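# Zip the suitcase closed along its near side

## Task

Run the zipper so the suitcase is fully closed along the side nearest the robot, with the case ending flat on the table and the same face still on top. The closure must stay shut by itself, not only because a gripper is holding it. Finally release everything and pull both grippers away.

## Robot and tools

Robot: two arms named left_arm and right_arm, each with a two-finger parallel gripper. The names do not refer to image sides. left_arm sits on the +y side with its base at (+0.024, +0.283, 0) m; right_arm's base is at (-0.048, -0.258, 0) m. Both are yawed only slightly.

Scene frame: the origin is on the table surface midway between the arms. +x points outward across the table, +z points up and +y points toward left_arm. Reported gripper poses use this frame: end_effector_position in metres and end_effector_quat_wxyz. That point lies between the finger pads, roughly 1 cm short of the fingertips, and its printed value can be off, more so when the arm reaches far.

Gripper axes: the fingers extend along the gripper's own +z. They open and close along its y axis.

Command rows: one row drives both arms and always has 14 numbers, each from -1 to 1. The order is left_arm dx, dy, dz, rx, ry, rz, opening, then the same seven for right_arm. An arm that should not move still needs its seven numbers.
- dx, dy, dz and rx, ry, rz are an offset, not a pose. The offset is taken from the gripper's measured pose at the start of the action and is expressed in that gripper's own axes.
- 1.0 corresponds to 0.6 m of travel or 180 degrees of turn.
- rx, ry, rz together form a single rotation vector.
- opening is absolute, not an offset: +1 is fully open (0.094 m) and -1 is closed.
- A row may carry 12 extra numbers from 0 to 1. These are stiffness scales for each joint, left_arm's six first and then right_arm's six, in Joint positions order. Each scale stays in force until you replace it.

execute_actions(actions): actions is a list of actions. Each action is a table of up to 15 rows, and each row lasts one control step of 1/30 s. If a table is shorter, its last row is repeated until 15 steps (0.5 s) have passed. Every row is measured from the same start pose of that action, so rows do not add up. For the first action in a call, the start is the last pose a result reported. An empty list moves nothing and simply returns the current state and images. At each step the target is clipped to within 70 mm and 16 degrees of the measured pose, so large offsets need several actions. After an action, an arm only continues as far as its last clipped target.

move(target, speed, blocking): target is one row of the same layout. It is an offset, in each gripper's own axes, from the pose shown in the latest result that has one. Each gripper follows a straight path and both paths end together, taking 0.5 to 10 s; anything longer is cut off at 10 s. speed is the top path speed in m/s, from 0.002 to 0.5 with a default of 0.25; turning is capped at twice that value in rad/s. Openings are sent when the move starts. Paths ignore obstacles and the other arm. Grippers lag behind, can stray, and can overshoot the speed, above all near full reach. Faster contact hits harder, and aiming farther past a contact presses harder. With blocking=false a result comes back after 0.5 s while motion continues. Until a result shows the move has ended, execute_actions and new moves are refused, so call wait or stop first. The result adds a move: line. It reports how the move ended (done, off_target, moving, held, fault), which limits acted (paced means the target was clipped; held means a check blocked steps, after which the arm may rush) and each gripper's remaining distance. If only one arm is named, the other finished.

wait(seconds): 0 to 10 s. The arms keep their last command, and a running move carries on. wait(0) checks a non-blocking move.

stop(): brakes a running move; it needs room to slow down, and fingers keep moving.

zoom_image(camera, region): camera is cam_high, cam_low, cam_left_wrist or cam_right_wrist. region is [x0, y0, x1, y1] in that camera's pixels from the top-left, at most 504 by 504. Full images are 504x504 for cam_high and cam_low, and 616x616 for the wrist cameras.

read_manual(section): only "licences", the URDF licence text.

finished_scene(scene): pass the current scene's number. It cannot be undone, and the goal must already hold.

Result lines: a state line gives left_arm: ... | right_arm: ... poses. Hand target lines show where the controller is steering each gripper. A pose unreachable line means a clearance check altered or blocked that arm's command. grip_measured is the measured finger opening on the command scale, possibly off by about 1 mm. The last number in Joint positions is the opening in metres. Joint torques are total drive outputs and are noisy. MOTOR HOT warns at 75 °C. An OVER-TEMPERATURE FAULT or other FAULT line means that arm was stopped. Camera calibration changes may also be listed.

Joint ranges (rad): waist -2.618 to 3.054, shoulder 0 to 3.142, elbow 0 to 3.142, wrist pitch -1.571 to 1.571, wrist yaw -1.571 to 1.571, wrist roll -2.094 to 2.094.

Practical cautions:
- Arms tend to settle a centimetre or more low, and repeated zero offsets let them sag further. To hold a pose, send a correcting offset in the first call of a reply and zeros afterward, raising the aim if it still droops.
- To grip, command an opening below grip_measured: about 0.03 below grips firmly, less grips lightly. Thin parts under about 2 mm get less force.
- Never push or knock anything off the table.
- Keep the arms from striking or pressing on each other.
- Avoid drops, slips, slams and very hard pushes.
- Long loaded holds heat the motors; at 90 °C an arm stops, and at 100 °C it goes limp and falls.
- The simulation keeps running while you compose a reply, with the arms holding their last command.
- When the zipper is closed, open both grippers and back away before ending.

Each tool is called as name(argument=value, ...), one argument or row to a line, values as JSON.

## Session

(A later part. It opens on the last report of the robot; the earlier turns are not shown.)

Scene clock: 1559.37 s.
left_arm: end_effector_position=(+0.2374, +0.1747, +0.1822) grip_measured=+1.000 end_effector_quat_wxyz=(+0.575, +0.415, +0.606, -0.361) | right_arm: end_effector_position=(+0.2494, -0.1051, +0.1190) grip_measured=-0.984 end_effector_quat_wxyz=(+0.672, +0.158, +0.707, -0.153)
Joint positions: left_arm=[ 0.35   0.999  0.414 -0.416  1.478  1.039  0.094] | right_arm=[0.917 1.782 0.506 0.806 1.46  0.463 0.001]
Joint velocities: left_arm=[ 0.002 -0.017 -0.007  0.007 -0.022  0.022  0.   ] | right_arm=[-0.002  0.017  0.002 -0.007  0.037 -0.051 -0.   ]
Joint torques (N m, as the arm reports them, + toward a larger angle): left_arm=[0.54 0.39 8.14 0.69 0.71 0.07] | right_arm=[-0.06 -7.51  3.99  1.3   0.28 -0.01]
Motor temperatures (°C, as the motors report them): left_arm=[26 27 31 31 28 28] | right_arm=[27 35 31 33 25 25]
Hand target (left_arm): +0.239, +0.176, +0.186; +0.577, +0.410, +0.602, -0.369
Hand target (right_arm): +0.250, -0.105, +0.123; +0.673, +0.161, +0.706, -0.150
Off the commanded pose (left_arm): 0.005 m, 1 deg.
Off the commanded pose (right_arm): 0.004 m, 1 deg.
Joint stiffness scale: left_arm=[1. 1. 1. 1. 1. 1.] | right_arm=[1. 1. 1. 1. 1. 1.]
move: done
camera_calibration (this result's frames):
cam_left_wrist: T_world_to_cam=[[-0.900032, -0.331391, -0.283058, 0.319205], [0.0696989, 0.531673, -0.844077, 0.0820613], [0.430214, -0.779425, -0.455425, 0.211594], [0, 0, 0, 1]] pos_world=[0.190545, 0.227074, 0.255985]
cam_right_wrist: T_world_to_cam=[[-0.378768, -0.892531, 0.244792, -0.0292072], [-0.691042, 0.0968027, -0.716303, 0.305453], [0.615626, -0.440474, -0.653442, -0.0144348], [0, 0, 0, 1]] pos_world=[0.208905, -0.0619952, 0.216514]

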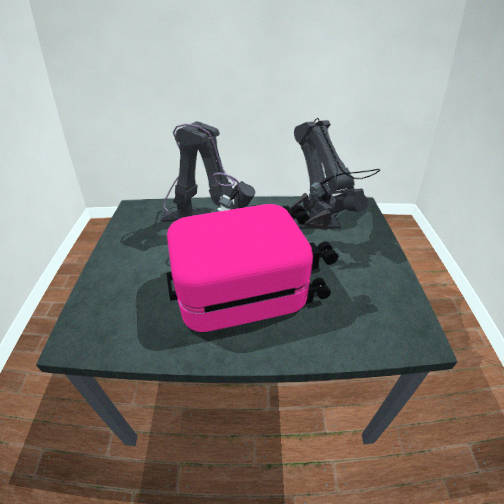

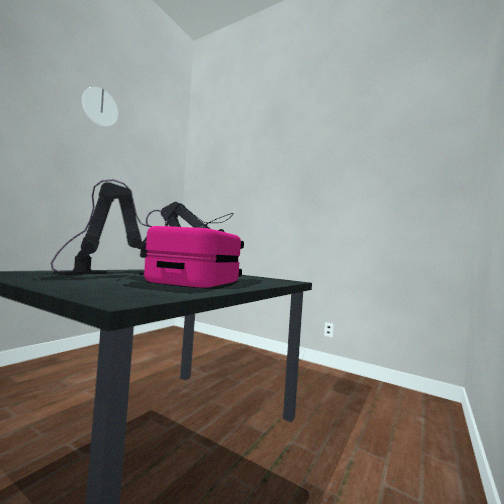

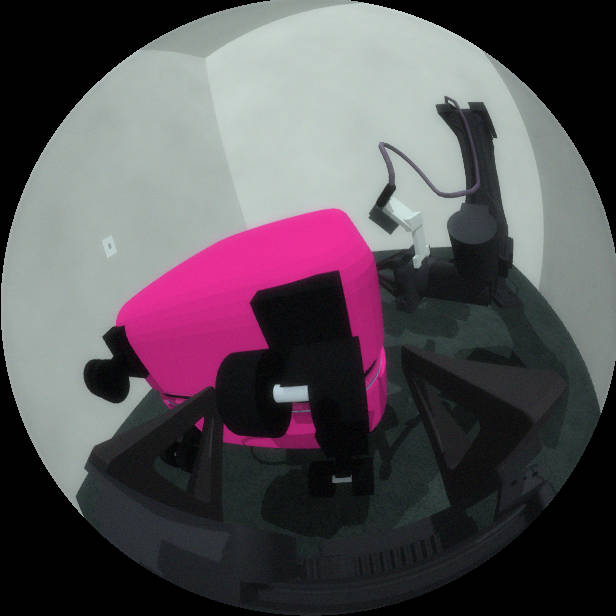

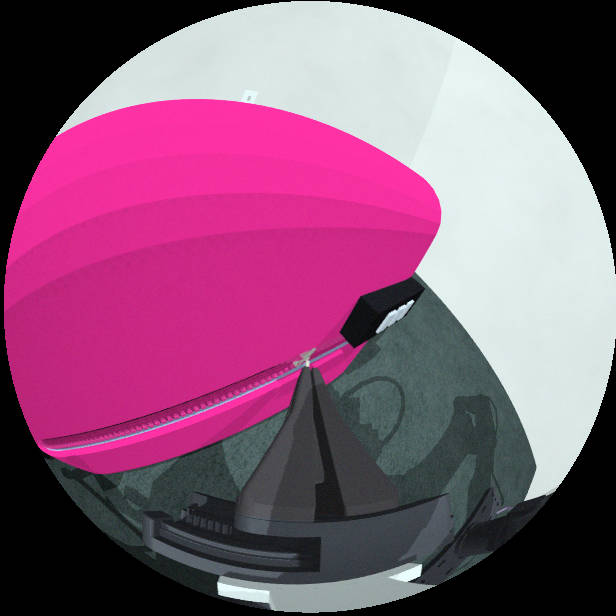

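execute_actions(
  actions=[
    [[-0.01,0.005,0.005,0,0,0,1,-0.006,0,0,0,0,0.003,-1],[-0.015,0.008,0.009,0,0,0,1,-0.006,0,0,0,0,0.003,-1],[-0.02,0.012,0.013,0,0,0,1,-0.006,0,0,0,0,0.003,-1],[-0.022,0.015,0.016,0,0,0,1,-0.006,0,0,0,0,0.003,-1]],
    [[-0.006,0,0,0,0,0,0.85,-0.006,0,0,0,0,0.003,-1],[-0.006,0,0,0,0,0,0.75,-0.006,0,0,0,0,0.003,-1],[-0.006,0,0,0,0,0,0.68,-0.006,0,0,0,0,0.003,-1],[-0.006,0,0,0,0,0,0.62,-0.006,0,0,0,0,0.003,-1],[-0.006,0,0,0,0,0,0.56,-0.006,0,0,0,0,0.003,-1],[-0.006,0,0,0,0,0,0.5,-0.006,0,0,0,0,0.003,-1],[-0.006,0,0,0,0,0,0.46,-0.006,0,0,0,0,0.003,-1],[-0.006,0,0,0,0,0,0.42,-0.006,0,0,0,0,0.003,-1],[-0.006,0,0,0,0,0,0.38,-0.006,0,0,0,0,0.003,-1],[-0.006,0,0,0,0,0,0.34,-0.006,0,0,0,0,0.003,-1],[-0.006,0,0,0,0,0,0.3,-0.006,0,0,0,0,0.003,-1]],
  ],
)

Scene clock: 1569.73 s.
left_arm: end_effector_position=(+0.2460, +0.1688, +0.1904) grip_measured=+0.302 end_effector_quat_wxyz=(+0.556, +0.410, +0.616, -0.378) | right_arm: end_effector_position=(+0.2496, -0.1047, +0.1190) grip_measured=-0.984 end_effector_quat_wxyz=(+0.672, +0.158, +0.707, -0.151)
Joint positions: left_arm=[ 0.296  0.999  0.437 -0.295  1.444  0.844  0.061] | right_arm=[0.917 1.782 0.506 0.808 1.458 0.463 0.001]
Joint velocities: left_arm=[-0.012 -0.002 -0.002 -0.051 -0.081 -0.066 -0.   ] | right_arm=[-0.002  0.007  0.012 -0.022  0.051 -0.037  0.   ]
Joint torques (N m, as the arm reports them, + toward a larger angle): left_arm=[ 0.05 -1.86  8.34  1.16  0.39  0.01] | right_arm=[-0.03 -7.58  4.1   1.27  0.3  -0.01]
Motor temperatures (°C, as the motors report them): left_arm=[26 27 32 30 29 28] | right_arm=[27 35 31 33 25 25]
Hand target (left_arm): +0.249, +0.170, +0.196; +0.565, +0.418, +0.611, -0.365
Hand target (right_arm): +0.250, -0.105, +0.123; +0.673, +0.161, +0.706, -0.150
Off the commanded pose (left_arm): 0.006 m, 2 deg.
Off the commanded pose (right_arm): 0.004 m, 0 deg.
Joint stiffness scale: left_arm=[1. 1. 1. 1. 1. 1.] | right_arm=[1. 1. 1. 1. 1. 1.]
camera_calibration (this result's frames):
cam_left_wrist: T_world_to_cam=[[-0.918916, -0.317386, -0.23422, 0.320382], [0.0338763, 0.528092, -0.848511, 0.101813], [0.392995, -0.787645, -0.47452, 0.221222], [0, 0, 0, 1]] pos_world=[0.204016, 0.222163, 0.266404]
cam_right_wrist: T_world_to_cam=[[-0.37692, -0.893752, 0.243185, -0.0291769], [-0.691311, 0.0967097, -0.716057, 0.305525], [0.616459, -0.438012, -0.654312, -0.0142612], [0, 0, 0, 1]] pos_world=[0.209006, -0.0618707, 0.216537]

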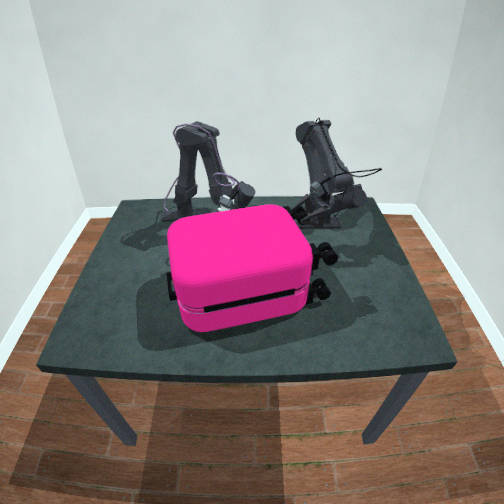

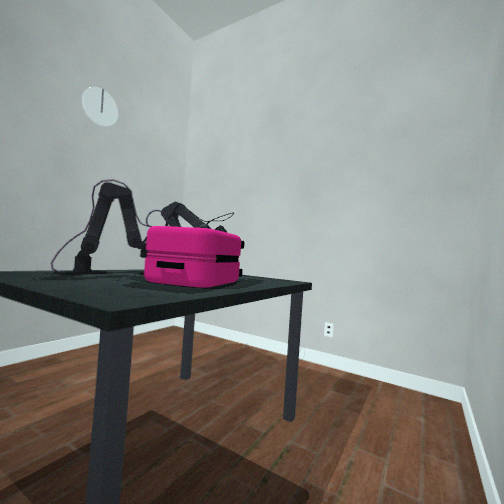

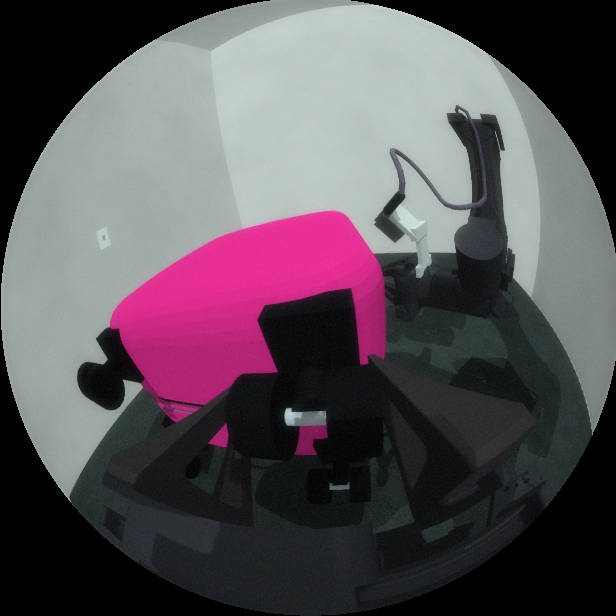

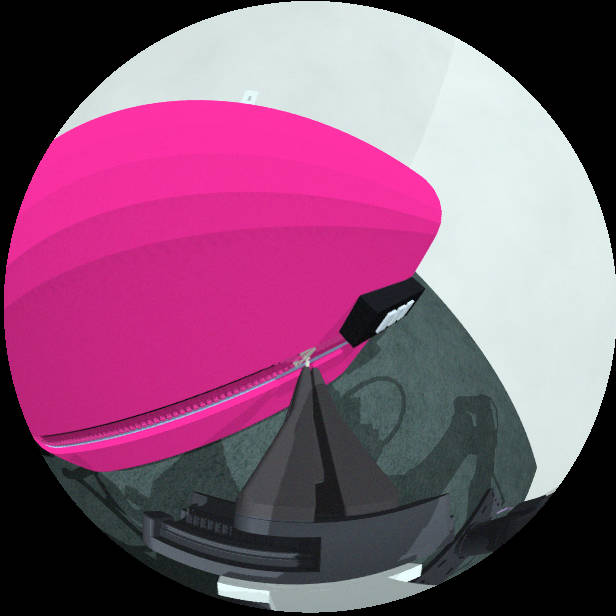

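execute_actions(
  actions=[
    [[0,0,0,0,0,0,0.28,-0.006,0,0,0,0,0.003,-1],[0,0,0,0,0,0,0.27,-0.006,0,0,0,0,0.003,-1],[0,0,0,0,0,0,0.26,-0.006,0,0,0,0,0.003,-1],[0,0,0,0,0,0,0.25,-0.006,0,0,0,0,0.003,-1],[0,0,0,0,0,0,0.24,-0.006,0,0,0,0,0.003,-1],[0,0,0,0,0,0,0.23,-0.006,0,0,0,0,0.003,-1],[0,0,0,0,0,0,0.22,-0.006,0,0,0,0,0.003,-1],[0,0,0,0,0,0,0.21,-0.006,0,0,0,0,0.003,-1],[0,0,0,0,0,0,0.2,-0.006,0,0,0,0,0.003,-1]],
  ],
)

Scene clock: 1575.73 s.
left_arm: end_effector_position=(+0.2446, +0.1681, +0.1901) grip_measured=+0.208 end_effector_quat_wxyz=(+0.555, +0.409, +0.616, -0.381) | right_arm: end_effector_position=(+0.2496, -0.1046, +0.1190) grip_measured=-0.984 end_effector_quat_wxyz=(+0.672, +0.158, +0.707, -0.151)
Joint positions: left_arm=[ 0.296  0.999  0.437 -0.31   1.448  0.854  0.057] | right_arm=[0.917 1.782 0.506 0.808 1.458 0.463 0.001]
Joint velocities: left_arm=[-0.007 -0.012 -0.002  0.007  0.051  0.037  0.   ] | right_arm=[-0.007  0.002 -0.007 -0.051 -0.022 -0.022  0.001]
Joint torques (N m, as the arm reports them, + toward a larger angle): left_arm=[ 0.05 -1.17  7.27  1.11  0.42 -0.06] | right_arm=[ 0.   -7.48  4.04  1.31  0.29  0.  ]
Motor temperatures (°C, as the motors report them): left_arm=[26 27 32 30 29 28] | right_arm=[27 35 31 33 25 25]
Hand target (left_arm): +0.246, +0.169, +0.190; +0.556, +0.410, +0.616, -0.378
Hand target (right_arm): +0.250, -0.105, +0.123; +0.673, +0.161, +0.707, -0.148
Off the commanded pose (left_arm): 0.002 m, 0 deg.
Off the commanded pose (right_arm): 0.004 m, 1 deg.
Joint stiffness scale: left_arm=[1. 1. 1. 1. 1. 1.] | right_arm=[1. 1. 1. 1. 1. 1.]
camera_calibration (this result's frames):
cam_left_wrist: T_world_to_cam=[[-0.921163, -0.31421, -0.229634, 0.317888], [0.0330319, 0.524796, -0.850587, 0.10315], [0.387773, -0.791114, -0.473043, 0.222695], [0, 0, 0, 1]] pos_world=[0.203064, 0.221928, 0.266081]
cam_right_wrist: T_world_to_cam=[[-0.376628, -0.893981, 0.242795, -0.0291536], [-0.691308, 0.0967719, -0.71605, 0.305546], [0.61664, -0.43753, -0.654463, -0.0142277], [0, 0, 0, 1]] pos_world=[0.20902, -0.061856, 0.216553]

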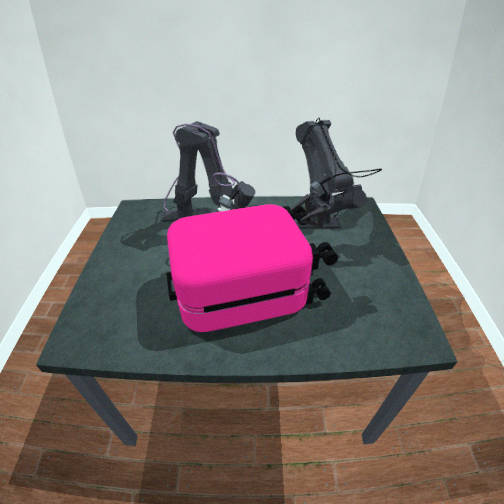

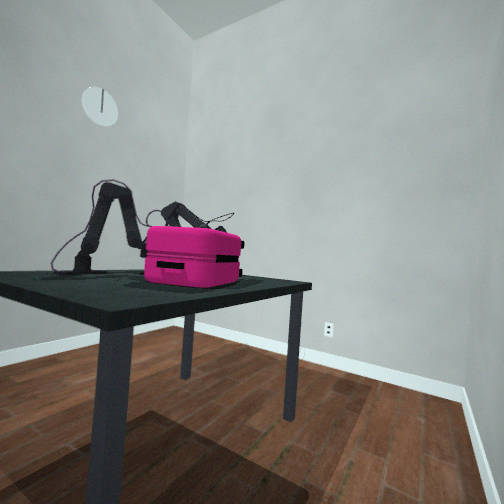

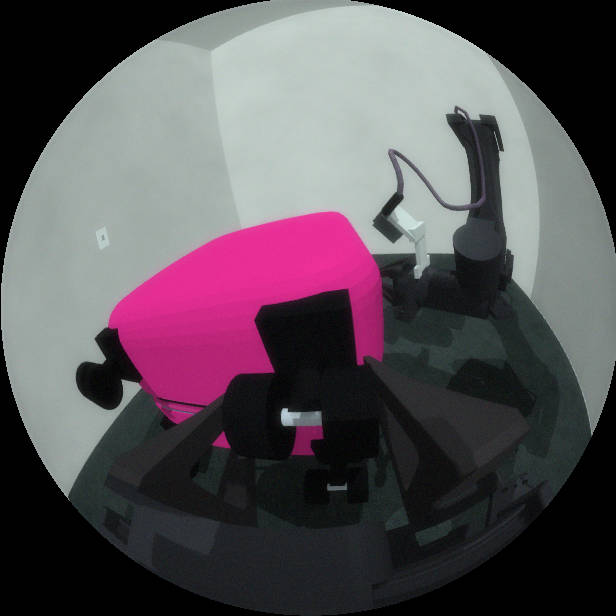

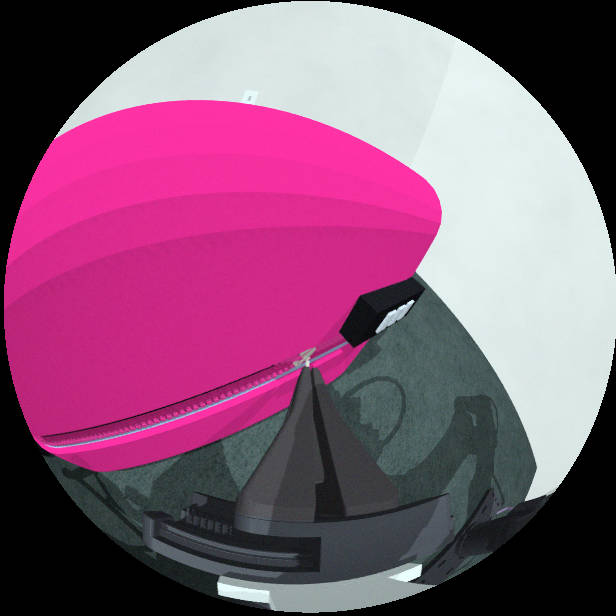

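execute_actions(
  actions=[
    [[0,0,0,0,0,0,0.19,-0.008,0.006,-0.002,0.004,0,0.005,-1],[0,0,0,0,0,0,0.18,-0.009,0.01,-0.003,0.008,0,0.007,-1],[0,0,0,0,0,0,0.17,-0.01,0.014,-0.004,0.012,0,0.01,-1],[0,0,0,0,0,0,0.16,-0.011,0.018,-0.005,0.016,-0.004,0.012,-1],[0,0,0.003,0,0,0,0.15,-0.012,0.022,-0.006,0.02,-0.008,0.015,-1],[0,0,0.003,0,0,0,0.15,-0.013,0.026,-0.007,0.024,-0.01,0.017,-1],[0,0,0.003,0,0,0,0.15,-0.014,0.03,-0.008,0.028,-0.012,0.02,-1]],
    [[0,0,0.004,0,0,0,0.15,-0.016,0.03,-0.012,0.0,0,0.02,-1],[0,0,0.005,0,0,0,0.15,-0.018,0.034,-0.016,-0.004,0,0.022,-1],[0,0,0.006,0,0,0,0.15,-0.02,0.038,-0.02,-0.008,0,0.024,-1],[0,0,0.007,0,0,0,0.15,-0.022,0.042,-0.024,-0.012,0,0.026,-1],[0,0,0.008,0,0,0,0.15,-0.024,0.046,-0.028,-0.016,0,0.028,-1],[0,0,0.008,0,0,0,0.15,-0.026,0.05,-0.032,-0.02,0,0.03,-1],[0,0,0.008,0,0,0,0.15,-0.028,0.054,-0.036,-0.024,0,0.03,-1]],
  ],
)

zoom_image(
  camera="cam_right_wrist",
  region=[240, 300, 380, 420],
)

Scene clock: 1585.50 s.
left_arm: end_effector_position=(+0.2464, +0.1680, +0.1902) grip_measured=+0.168 end_effector_quat_wxyz=(+0.560, +0.409, +0.610, -0.384) | right_arm: end_effector_position=(+0.2514, -0.0974, +0.1191) grip_measured=-0.984 end_effector_quat_wxyz=(+0.681, +0.182, +0.682, -0.192)
Joint positions: left_arm=[ 0.293  0.999  0.408 -0.193  1.46   0.771  0.055] | right_arm=[0.928 1.876 0.611 0.724 1.576 0.526 0.001]
Joint velocities: left_arm=[ 0.012 -0.007 -0.037  0.095 -0.037 -0.066 -0.001] | right_arm=[ 0.002  0.002 -0.007 -0.022 -0.037  0.022 -0.   ]
Joint torques (N m, as the arm reports them, + toward a larger angle): left_arm=[-1.63 -2.55  6.67  1.16  0.15 -0.3 ] | right_arm=[ 5.65 -8.39  9.31  1.6   0.22  0.1 ]
Motor temperatures (°C, as the motors report them): left_arm=[26 27 32 31 29 28] | right_arm=[27 35 31 33 25 25]
Hand target (left_arm): +0.246, +0.164, +0.190; +0.555, +0.412, +0.613, -0.383
Hand target (right_arm): +0.248, -0.064, +0.135; +0.694, +0.195, +0.681, -0.128
Off the commanded pose (left_arm): 0.005 m, 1 deg.
Off the commanded pose (right_arm): 0.039 m, 8 deg.
Joint stiffness scale: left_arm=[1. 1. 1. 1. 1. 1.] | right_arm=[1. 1. 1. 1. 1. 1.]
camera_calibration (this result's frames):
cam_left_wrist: T_world_to_cam=[[-0.919938, -0.314115, -0.234617, 0.320152], [0.0430391, 0.51389, -0.856776, 0.103789], [0.389694, -0.798278, -0.459228, 0.219988], [0, 0, 0, 1]] pos_world=[0.204325, 0.22284, 0.265062]
cam_right_wrist: T_world_to_cam=[[-0.46878, -0.844961, 0.257461, 0.00416175], [-0.650264, 0.132845, -0.748003, 0.303211], [0.597831, -0.518067, -0.611723, -0.0202725], [0, 0, 0, 1]] pos_world=[0.211237, -0.0472661, 0.21333]

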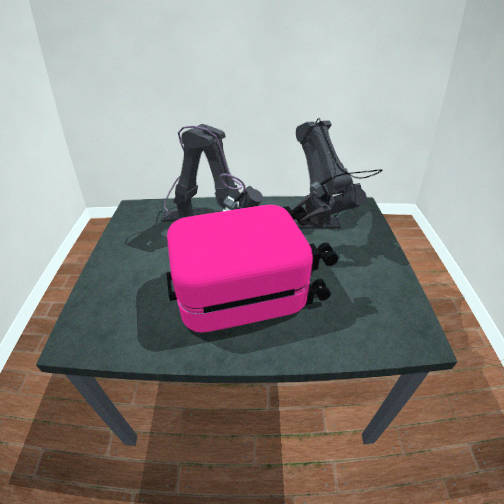

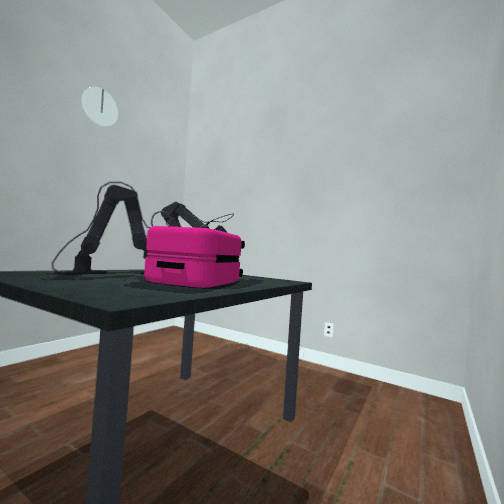

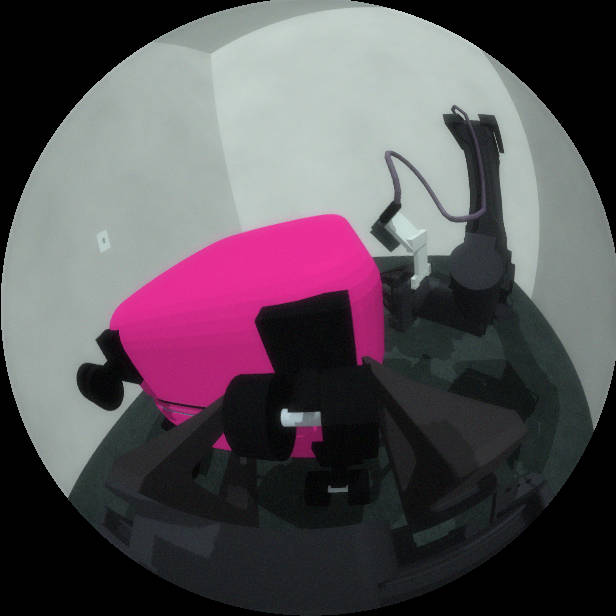

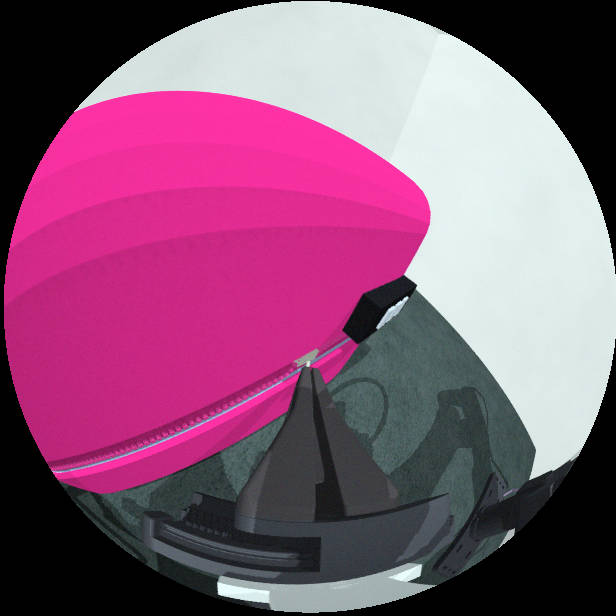

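Region (240, 300, 380, 420) of cam_right_wrist's 616x616 image, scaled by 3.600, with more detail than that image has; it fills the top 432 rows of this view, and the rest is white.

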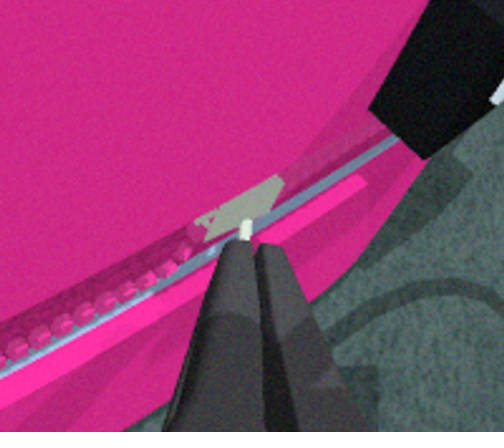

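execute_actions(
  actions=[],
)

Scene clock: 1598.03 s.
left_arm: end_effector_position=(+0.2466, +0.1680, +0.1902) grip_measured=+0.168 end_effector_quat_wxyz=(+0.560, +0.408, +0.610, -0.384) | right_arm: end_effector_position=(+0.2507, -0.0949, +0.1194) grip_measured=-0.984 end_effector_quat_wxyz=(+0.682, +0.180, +0.683, -0.189)
Joint positions: left_arm=[ 0.293  0.999  0.404 -0.179  1.461  0.76   0.055] | right_arm=[0.935 1.876 0.614 0.717 1.576 0.532 0.001]
Joint velocities: left_arm=[ 0.012  0.012  0.002 -0.051 -0.007 -0.037 -0.001] | right_arm=[ 0.007 -0.007 -0.012  0.051 -0.007 -0.037  0.   ]
Joint torques (N m, as the arm reports them, + toward a larger angle): left_arm=[-1.61 -2.53  7.01  1.22  0.17 -0.34] | right_arm=[ 5.14 -8.43  9.09  1.62  0.2   0.07]
Motor temperatures (°C, as the motors report them): left_arm=[26 27 32 31 28 28] | right_arm=[27 35 32 34 25 25]
Hand target (left_arm): +0.246, +0.164, +0.190; +0.555, +0.412, +0.613, -0.383
Hand target (right_arm): +0.248, -0.064, +0.135; +0.695, +0.194, +0.681, -0.128
Off the commanded pose (left_arm): 0.005 m, 1 deg.
Off the commanded pose (right_arm): 0.037 m, 7 deg.
Joint stiffness scale: left_arm=[1. 1. 1. 1. 1. 1.] | right_arm=[1. 1. 1. 1. 1. 1.]
camera_calibration (this result's frames):
cam_left_wrist: T_world_to_cam=[[-0.919805, -0.314492, -0.234635, 0.320415], [0.0435026, 0.512563, -0.857547, 0.104021], [0.389957, -0.798983, -0.457776, 0.21972], [0, 0, 0, 1]] pos_world=[0.204513, 0.223004, 0.264966]
cam_right_wrist: T_world_to_cam=[[-0.463626, -0.848579, 0.254881, 0.00452068], [-0.650097, 0.130336, -0.74859, 0.302398], [0.602018, -0.512763, -0.612086, -0.0188871], [0, 0, 0, 1]] pos_world=[0.210054, -0.0452616, 0.213659]

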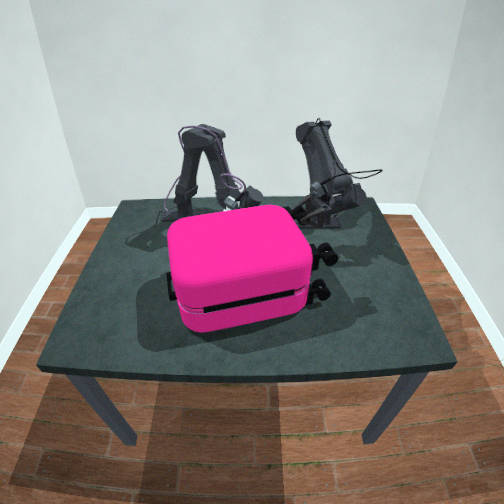

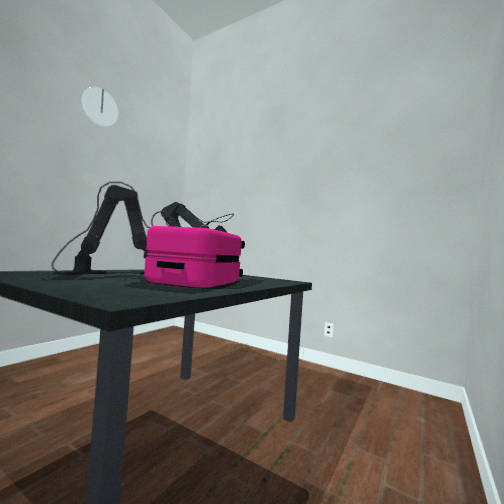

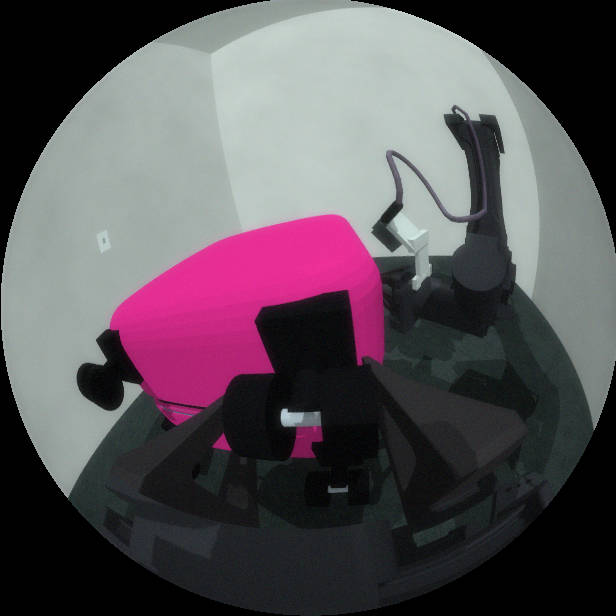

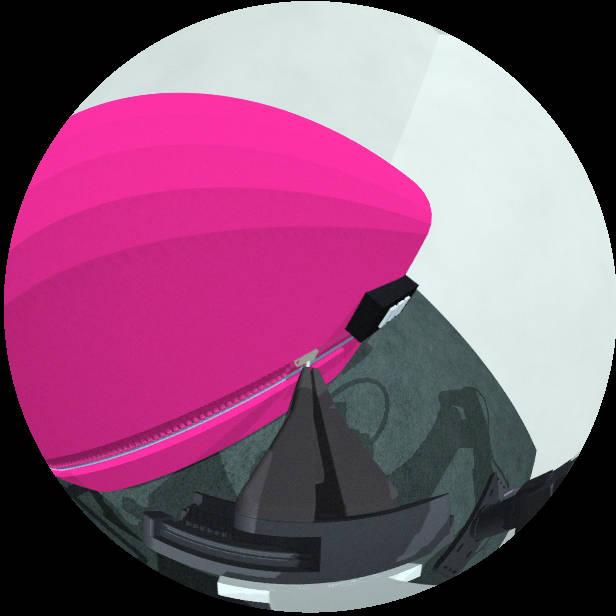

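execute_actions(
  actions=[
    [[0,0,0.012,0,0,0,0.14,-0.028,0.065,-0.045,-0.028,0,0.03,-1]],
    [[0,0,0.012,0,0,0,0.14,-0.028,0.065,-0.045,-0.028,0,0.03,-1]],
  ],
)

Scene clock: 1602.13 s.
left_arm: end_effector_position=(+0.2507, +0.1668, +0.1910) grip_measured=+0.164 end_effector_quat_wxyz=(+0.566, +0.406, +0.604, -0.386) | right_arm: end_effector_position=(+0.2469, -0.0689, +0.1197) grip_measured=-0.984 end_effector_quat_wxyz=(+0.683, +0.147, +0.691, -0.186)
Joint positions: left_arm=[0.28  0.999 0.351 0.065 1.46  0.574 0.055] | right_arm=[0.988 1.893 0.682 0.577 1.576 0.578 0.001]
Joint velocities: left_arm=[ 0.007 -0.012 -0.046  0.198  0.007 -0.154  0.   ] | right_arm=[-0.007 -0.002  0.017 -0.095 -0.022  0.095 -0.   ]
Joint torques (N m, as the arm reports them, + toward a larger angle): left_arm=[-2.13 -1.94  6.83  1.38  0.02 -0.31] | right_arm=[ 5.1  -7.6  10.23  1.76  0.31  0.09]
Motor temperatures (°C, as the motors report them): left_arm=[26 27 32 31 28 28] | right_arm=[27 35 33 34 25 25]
Hand target (left_arm): +0.251, +0.161, +0.191; +0.561, +0.410, +0.607, -0.386
Hand target (right_arm): +0.243, -0.036, +0.134; +0.696, +0.165, +0.688, -0.123
Off the commanded pose (left_arm): 0.006 m, 0 deg.
Off the commanded pose (right_arm): 0.038 m, 8 deg.
Joint stiffness scale: left_arm=[1. 1. 1. 1. 1. 1.] | right_arm=[1. 1. 1. 1. 1. 1.]
camera_calibration (this result's frames):
cam_left_wrist: T_world_to_cam=[[-0.917295, -0.318047, -0.239616, 0.324918], [0.0518216, 0.501274, -0.863735, 0.10606], [0.394822, -0.804718, -0.443334, 0.214481], [0, 0, 0, 1]] pos_world=[0.207867, 0.222771, 0.26455]
cam_right_wrist: T_world_to_cam=[[-0.412108, -0.861358, 0.297036, 0.00610766], [-0.670797, 0.0662047, -0.73868, 0.296218], [0.616602, -0.503667, -0.60508, -0.00684901], [0, 0, 0, 1]] pos_world=[0.205442, -0.0177998, 0.212852]

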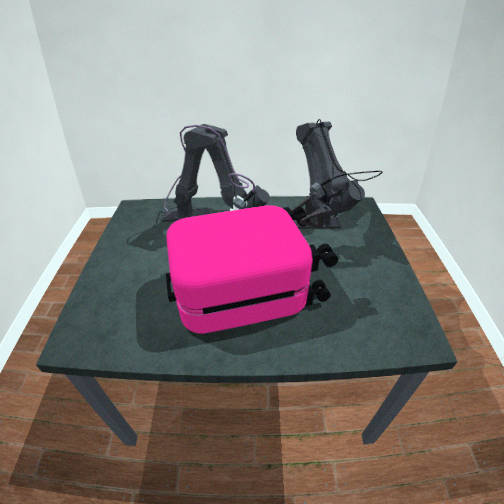

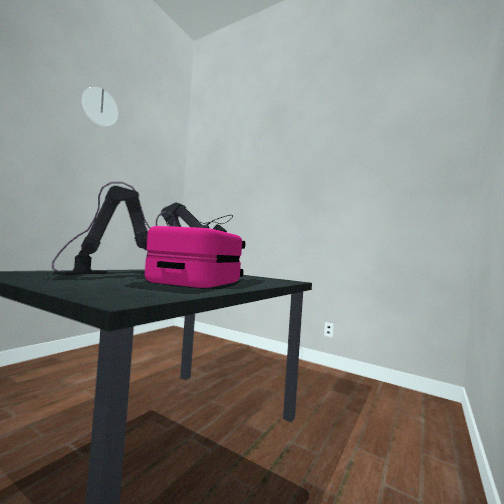

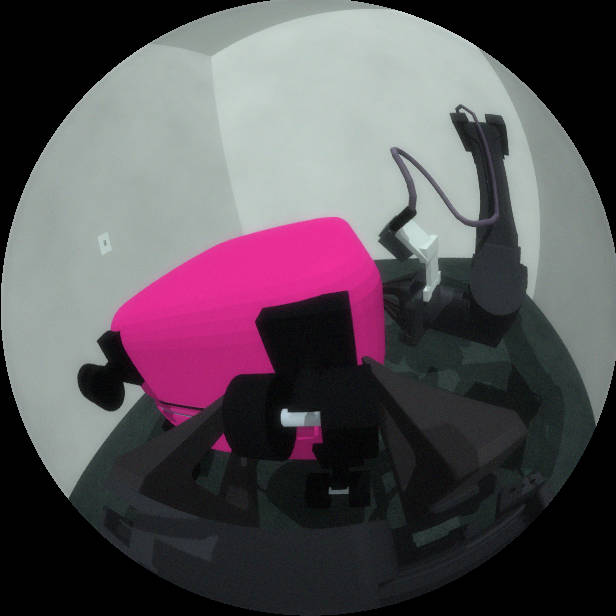

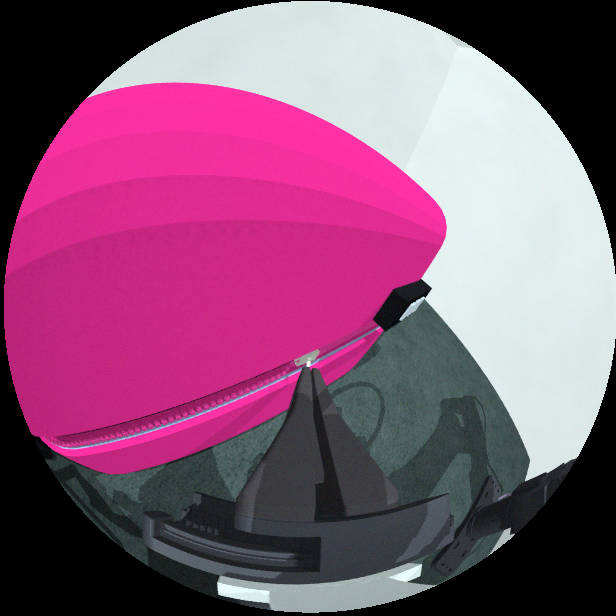

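execute_actions(
  actions=[
    [[0,-0.006,0.008,0,0,0,0.14,-0.026,0.068,-0.046,-0.028,0,0.05,-1]],
    [[0,-0.004,0.008,0,0,0,0.14,-0.026,0.068,-0.046,-0.028,0,0.05,-1]],
  ],
)

Scene clock: 1607.93 s.
left_arm: end_effector_position=(+0.2511, +0.1668, +0.1911) grip_measured=+0.164 end_effector_quat_wxyz=(+0.571, +0.404, +0.601, -0.387) | right_arm: end_effector_position=(+0.2401, -0.0425, +0.1197) grip_measured=-0.984 end_effector_quat_wxyz=(+0.694, +0.152, +0.689, -0.142)
Joint positions: left_arm=[0.28  0.999 0.313 0.215 1.465 0.466 0.055] | right_arm=[1.044 1.917 0.745 0.468 1.577 0.719 0.001]
Joint velocities: left_arm=[-0.022  0.022 -0.037  0.081  0.022 -0.051 -0.001] | right_arm=[-0.012 -0.017  0.042 -0.125 -0.022  0.095 -0.001]
Joint torques (N m, as the arm reports them, + toward a larger angle): left_arm=[-1.88 -2.46  6.7   1.32  0.01 -0.28] | right_arm=[ 4.99 -7.16 11.08  1.82  0.37  0.1 ]
Motor temperatures (°C, as the motors report them): left_arm=[26 27 32 31 28 28] | right_arm=[27 35 33 34 25 25]
Hand target (left_arm): +0.250, +0.162, +0.191; +0.567, +0.406, +0.602, -0.387
Hand target (right_arm): +0.235, -0.008, +0.133; +0.703, +0.174, +0.685, -0.078
Off the commanded pose (left_arm): 0.005 m, 0 deg.
Off the commanded pose (right_arm): 0.039 m, 8 deg.
Joint stiffness scale: left_arm=[1. 1. 1. 1. 1. 1.] | right_arm=[1. 1. 1. 1. 1. 1.]
camera_calibration (this result's frames):
cam_left_wrist: T_world_to_cam=[[-0.914886, -0.322407, -0.242977, 0.32603], [0.0572888, 0.492085, -0.86866, 0.107297], [0.399627, -0.808645, -0.431731, 0.211666], [0, 0, 0, 1]] pos_world=[0.207546, 0.223478, 0.263805]
cam_right_wrist: T_world_to_cam=[[-0.370427, -0.900377, 0.228264, 0.0225729], [-0.651448, 0.0766538, -0.754811, 0.287655], [0.662117, -0.428305, -0.614944, 0.00398878], [0, 0, 0, 1]] pos_world=[0.193113, -0.0000172792, 0.214425]

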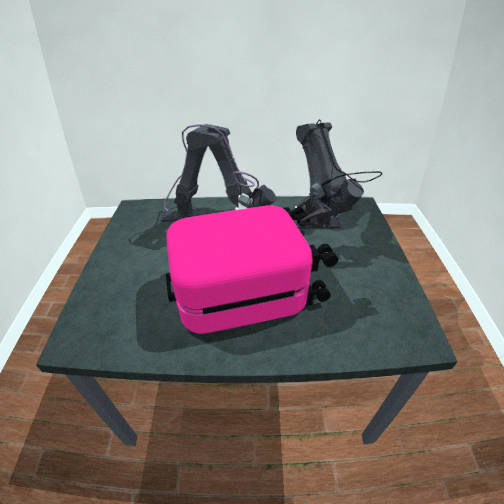

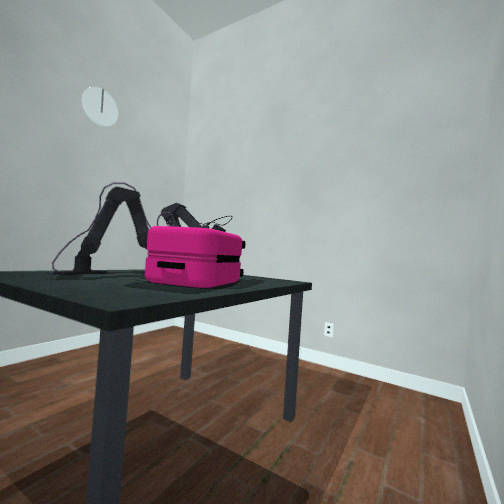

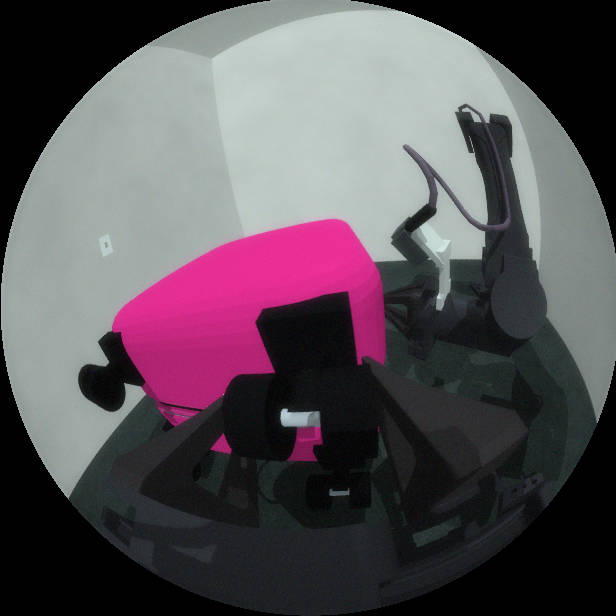

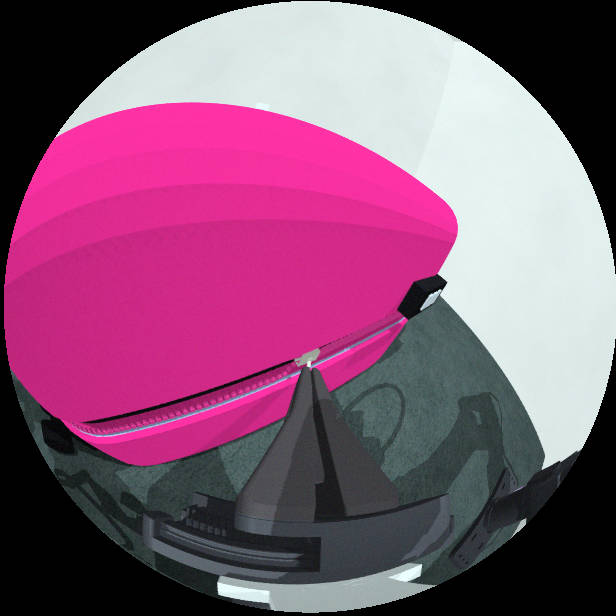

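execute_actions(
  actions=[
    [[-0.006,-0.004,0.008,0,0,0,0.14,-0.024,0.07,-0.045,-0.028,0,0.04,-1]],
    [[-0.006,-0.004,0.008,0,0,0,0.14,-0.024,0.071,-0.043,-0.028,0,0.04,-1]],
    [[-0.006,-0.004,0.008,0,0,0,0.14,-0.024,0.072,-0.042,-0.028,0,0.04,-1]],
  ],
)

Scene clock: 1612.93 s.
left_arm: end_effector_position=(+0.2527, +0.1672, +0.1917) grip_measured=+0.164 end_effector_quat_wxyz=(+0.573, +0.401, +0.602, -0.385) | right_arm: end_effector_position=(+0.2312, -0.0047, +0.1207) grip_measured=-0.984 end_effector_quat_wxyz=(+0.697, +0.119, +0.695, -0.126)
Joint positions: left_arm=[0.278 0.999 0.296 0.293 1.456 0.403 0.055] | right_arm=[1.113 1.963 0.881 0.193 1.577 0.88  0.001]
Joint velocities: left_arm=[-0.027 -0.017 -0.022 -0.007 -0.022 -0.095  0.   ] | right_arm=[-0.012 -0.012  0.042 -0.139 -0.022  0.125  0.   ]
Joint torques (N m, as the arm reports them, + toward a larger angle): left_arm=[-1.65 -3.09  7.    1.4   0.01 -0.41] | right_arm=[ 4.69 -7.84 11.31  1.88  0.35  0.07]
Motor temperatures (°C, as the motors report them): left_arm=[26 27 31 31 28 28] | right_arm=[27 35 33 34 25 25]
Hand target (left_arm): +0.251, +0.162, +0.195; +0.571, +0.403, +0.602, -0.387
Hand target (right_arm): +0.224, +0.030, +0.134; +0.703, +0.147, +0.693, -0.056
Off the commanded pose (left_arm): 0.006 m, 0 deg.
Off the commanded pose (right_arm): 0.040 m, 9 deg.
Joint stiffness scale: left_arm=[1. 1. 1. 1. 1. 1.] | right_arm=[1. 1. 1. 1. 1. 1.]
camera_calibration (this result's frames):
cam_left_wrist: T_world_to_cam=[[-0.911834, -0.331582, -0.242101, 0.328344], [0.0526739, 0.490329, -0.869944, 0.109192], [0.407167, -0.805997, -0.429633, 0.208793], [0, 0, 0, 1]] pos_world=[0.20863, 0.223619, 0.264188]
cam_right_wrist: T_world_to_cam=[[-0.305013, -0.918511, 0.251606, 0.0351272], [-0.660862, 0.0139051, -0.750378, 0.281119], [0.685732, -0.395152, -0.61125, 0.0209804], [0, 0, 0, 1]] pos_world=[0.182108, 0.0366462, 0.214931]

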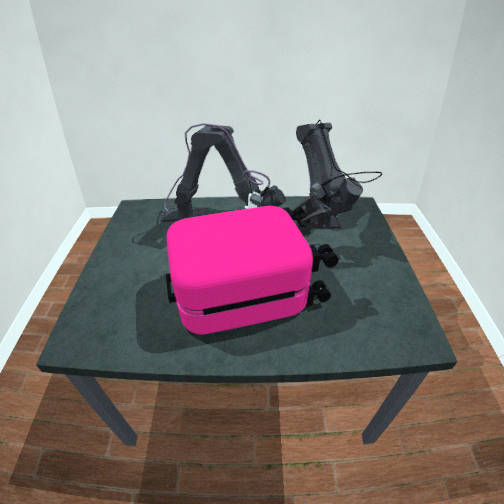

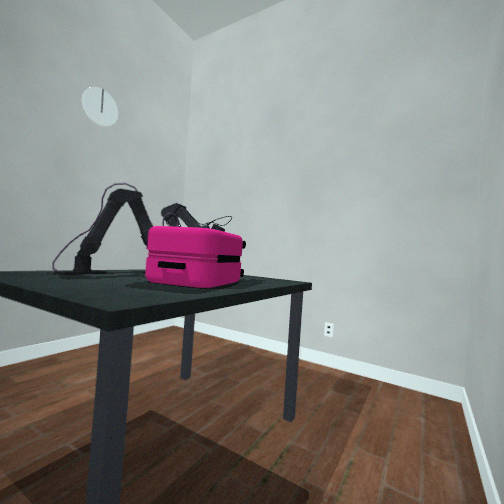

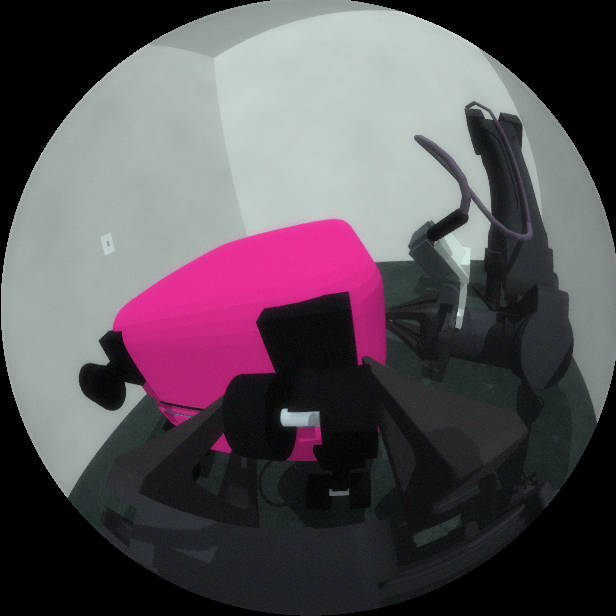

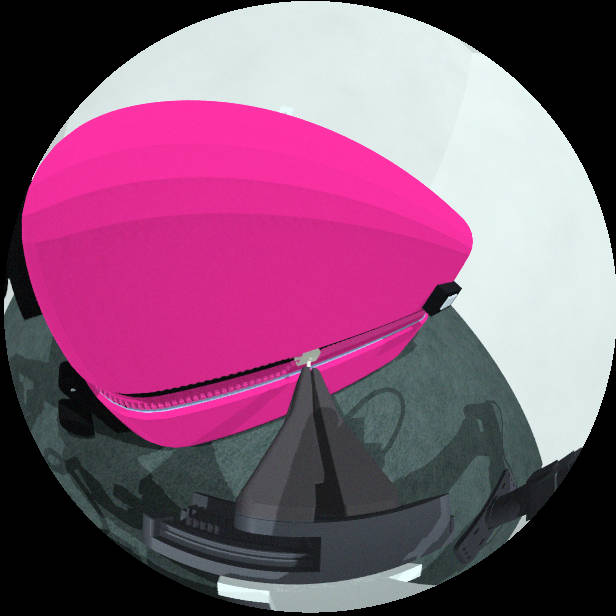

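execute_actions(
  actions=[
    [[-0.006,-0.005,0.008,0,0,0,0.14,-0.022,0.073,-0.041,-0.028,0,0.045,-1]],
    [[-0.006,-0.005,0.008,0,0,0,0.14,-0.022,0.074,-0.039,-0.028,0,0.045,-1]],
    [[-0.006,-0.005,0.008,0,0,0,0.14,-0.022,0.075,-0.038,-0.028,0,0.045,-1]],
  ],
)

Scene clock: 1622.23 s.
left_arm: end_effector_position=(+0.2550, +0.1676, +0.1919) grip_measured=+0.164 end_effector_quat_wxyz=(+0.575, +0.397, +0.605, -0.381) | right_arm: end_effector_position=(+0.2247, +0.0326, +0.1211) grip_measured=-0.984 end_effector_quat_wxyz=(+0.699, +0.089, +0.700, -0.119)
Joint positions: left_arm=[0.275 0.999 0.288 0.337 1.44  0.366 0.055] | right_arm=[ 1.165  2.047  1.071 -0.166  1.577  1.1    0.001]
Joint velocities: left_arm=[-0.002  0.002  0.007 -0.007 -0.022  0.022  0.   ] | right_arm=[ 0.002  0.032  0.042 -0.256 -0.007  0.183  0.   ]
Joint torques (N m, as the arm reports them, + toward a larger angle): left_arm=[-1.78 -3.29  6.69  1.52  0.04 -0.44] | right_arm=[ 4.37 -8.52 11.79  1.91  0.38  0.12]
Motor temperatures (°C, as the motors report them): left_arm=[26 27 32 32 28 28] | right_arm=[27 35 34 35 25 25]
Hand target (left_arm): +0.253, +0.162, +0.195; +0.573, +0.400, +0.604, -0.383
Hand target (right_arm): +0.216, +0.068, +0.133; +0.703, +0.126, +0.699, -0.043
Off the commanded pose (left_arm): 0.007 m, 0 deg.
Off the commanded pose (right_arm): 0.040 m, 10 deg.
Joint stiffness scale: left_arm=[1. 1. 1. 1. 1. 1.] | right_arm=[1. 1. 1. 1. 1. 1.]
camera_calibration (this result's frames):
cam_left_wrist: T_world_to_cam=[[-0.907848, -0.342851, -0.241383, 0.331366], [0.0452534, 0.492203, -0.869303, 0.110542], [0.416851, -0.800118, -0.43133, 0.20511], [0, 0, 0, 1]] pos_world=[0.210327, 0.223312, 0.26455]
cam_right_wrist: T_world_to_cam=[[-0.25358, -0.92481, 0.283591, 0.0520713], [-0.667351, -0.0449713, -0.743384, 0.279094], [0.700242, -0.377763, -0.605769, 0.0358943], [0, 0, 0, 1]] pos_world=[0.174324, 0.0742668, 0.214451]

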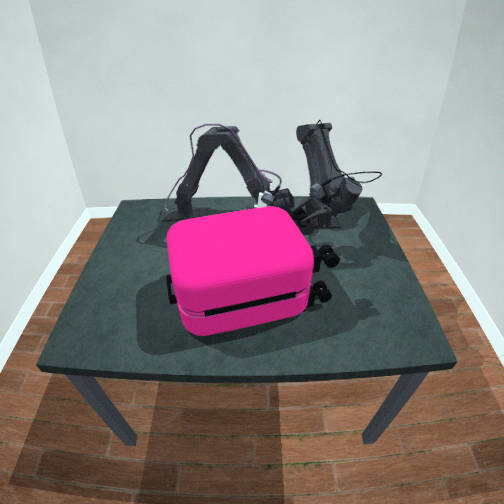

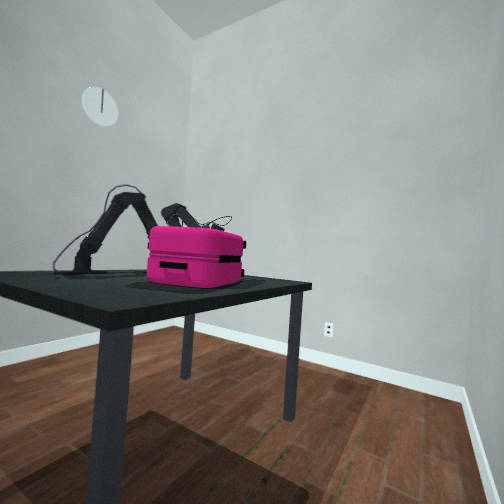

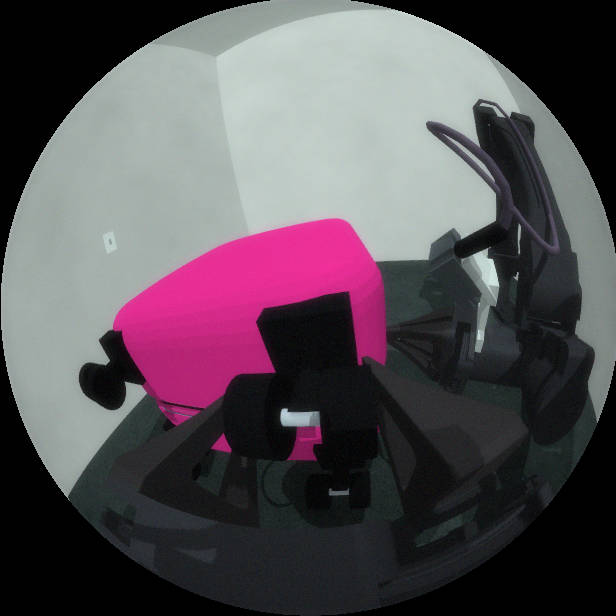

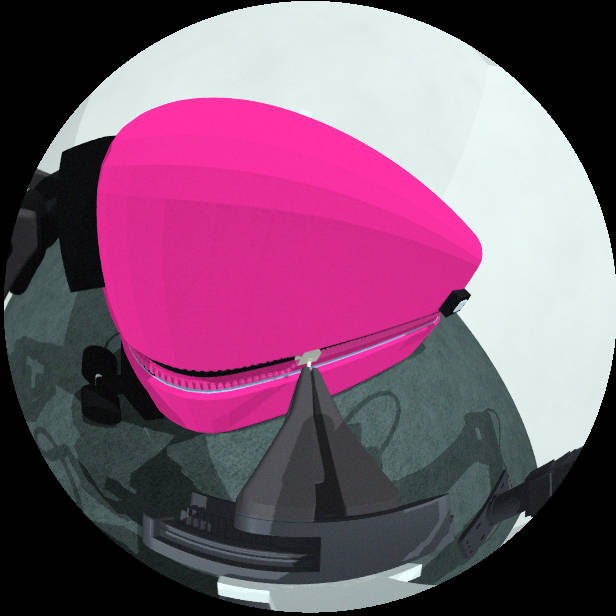

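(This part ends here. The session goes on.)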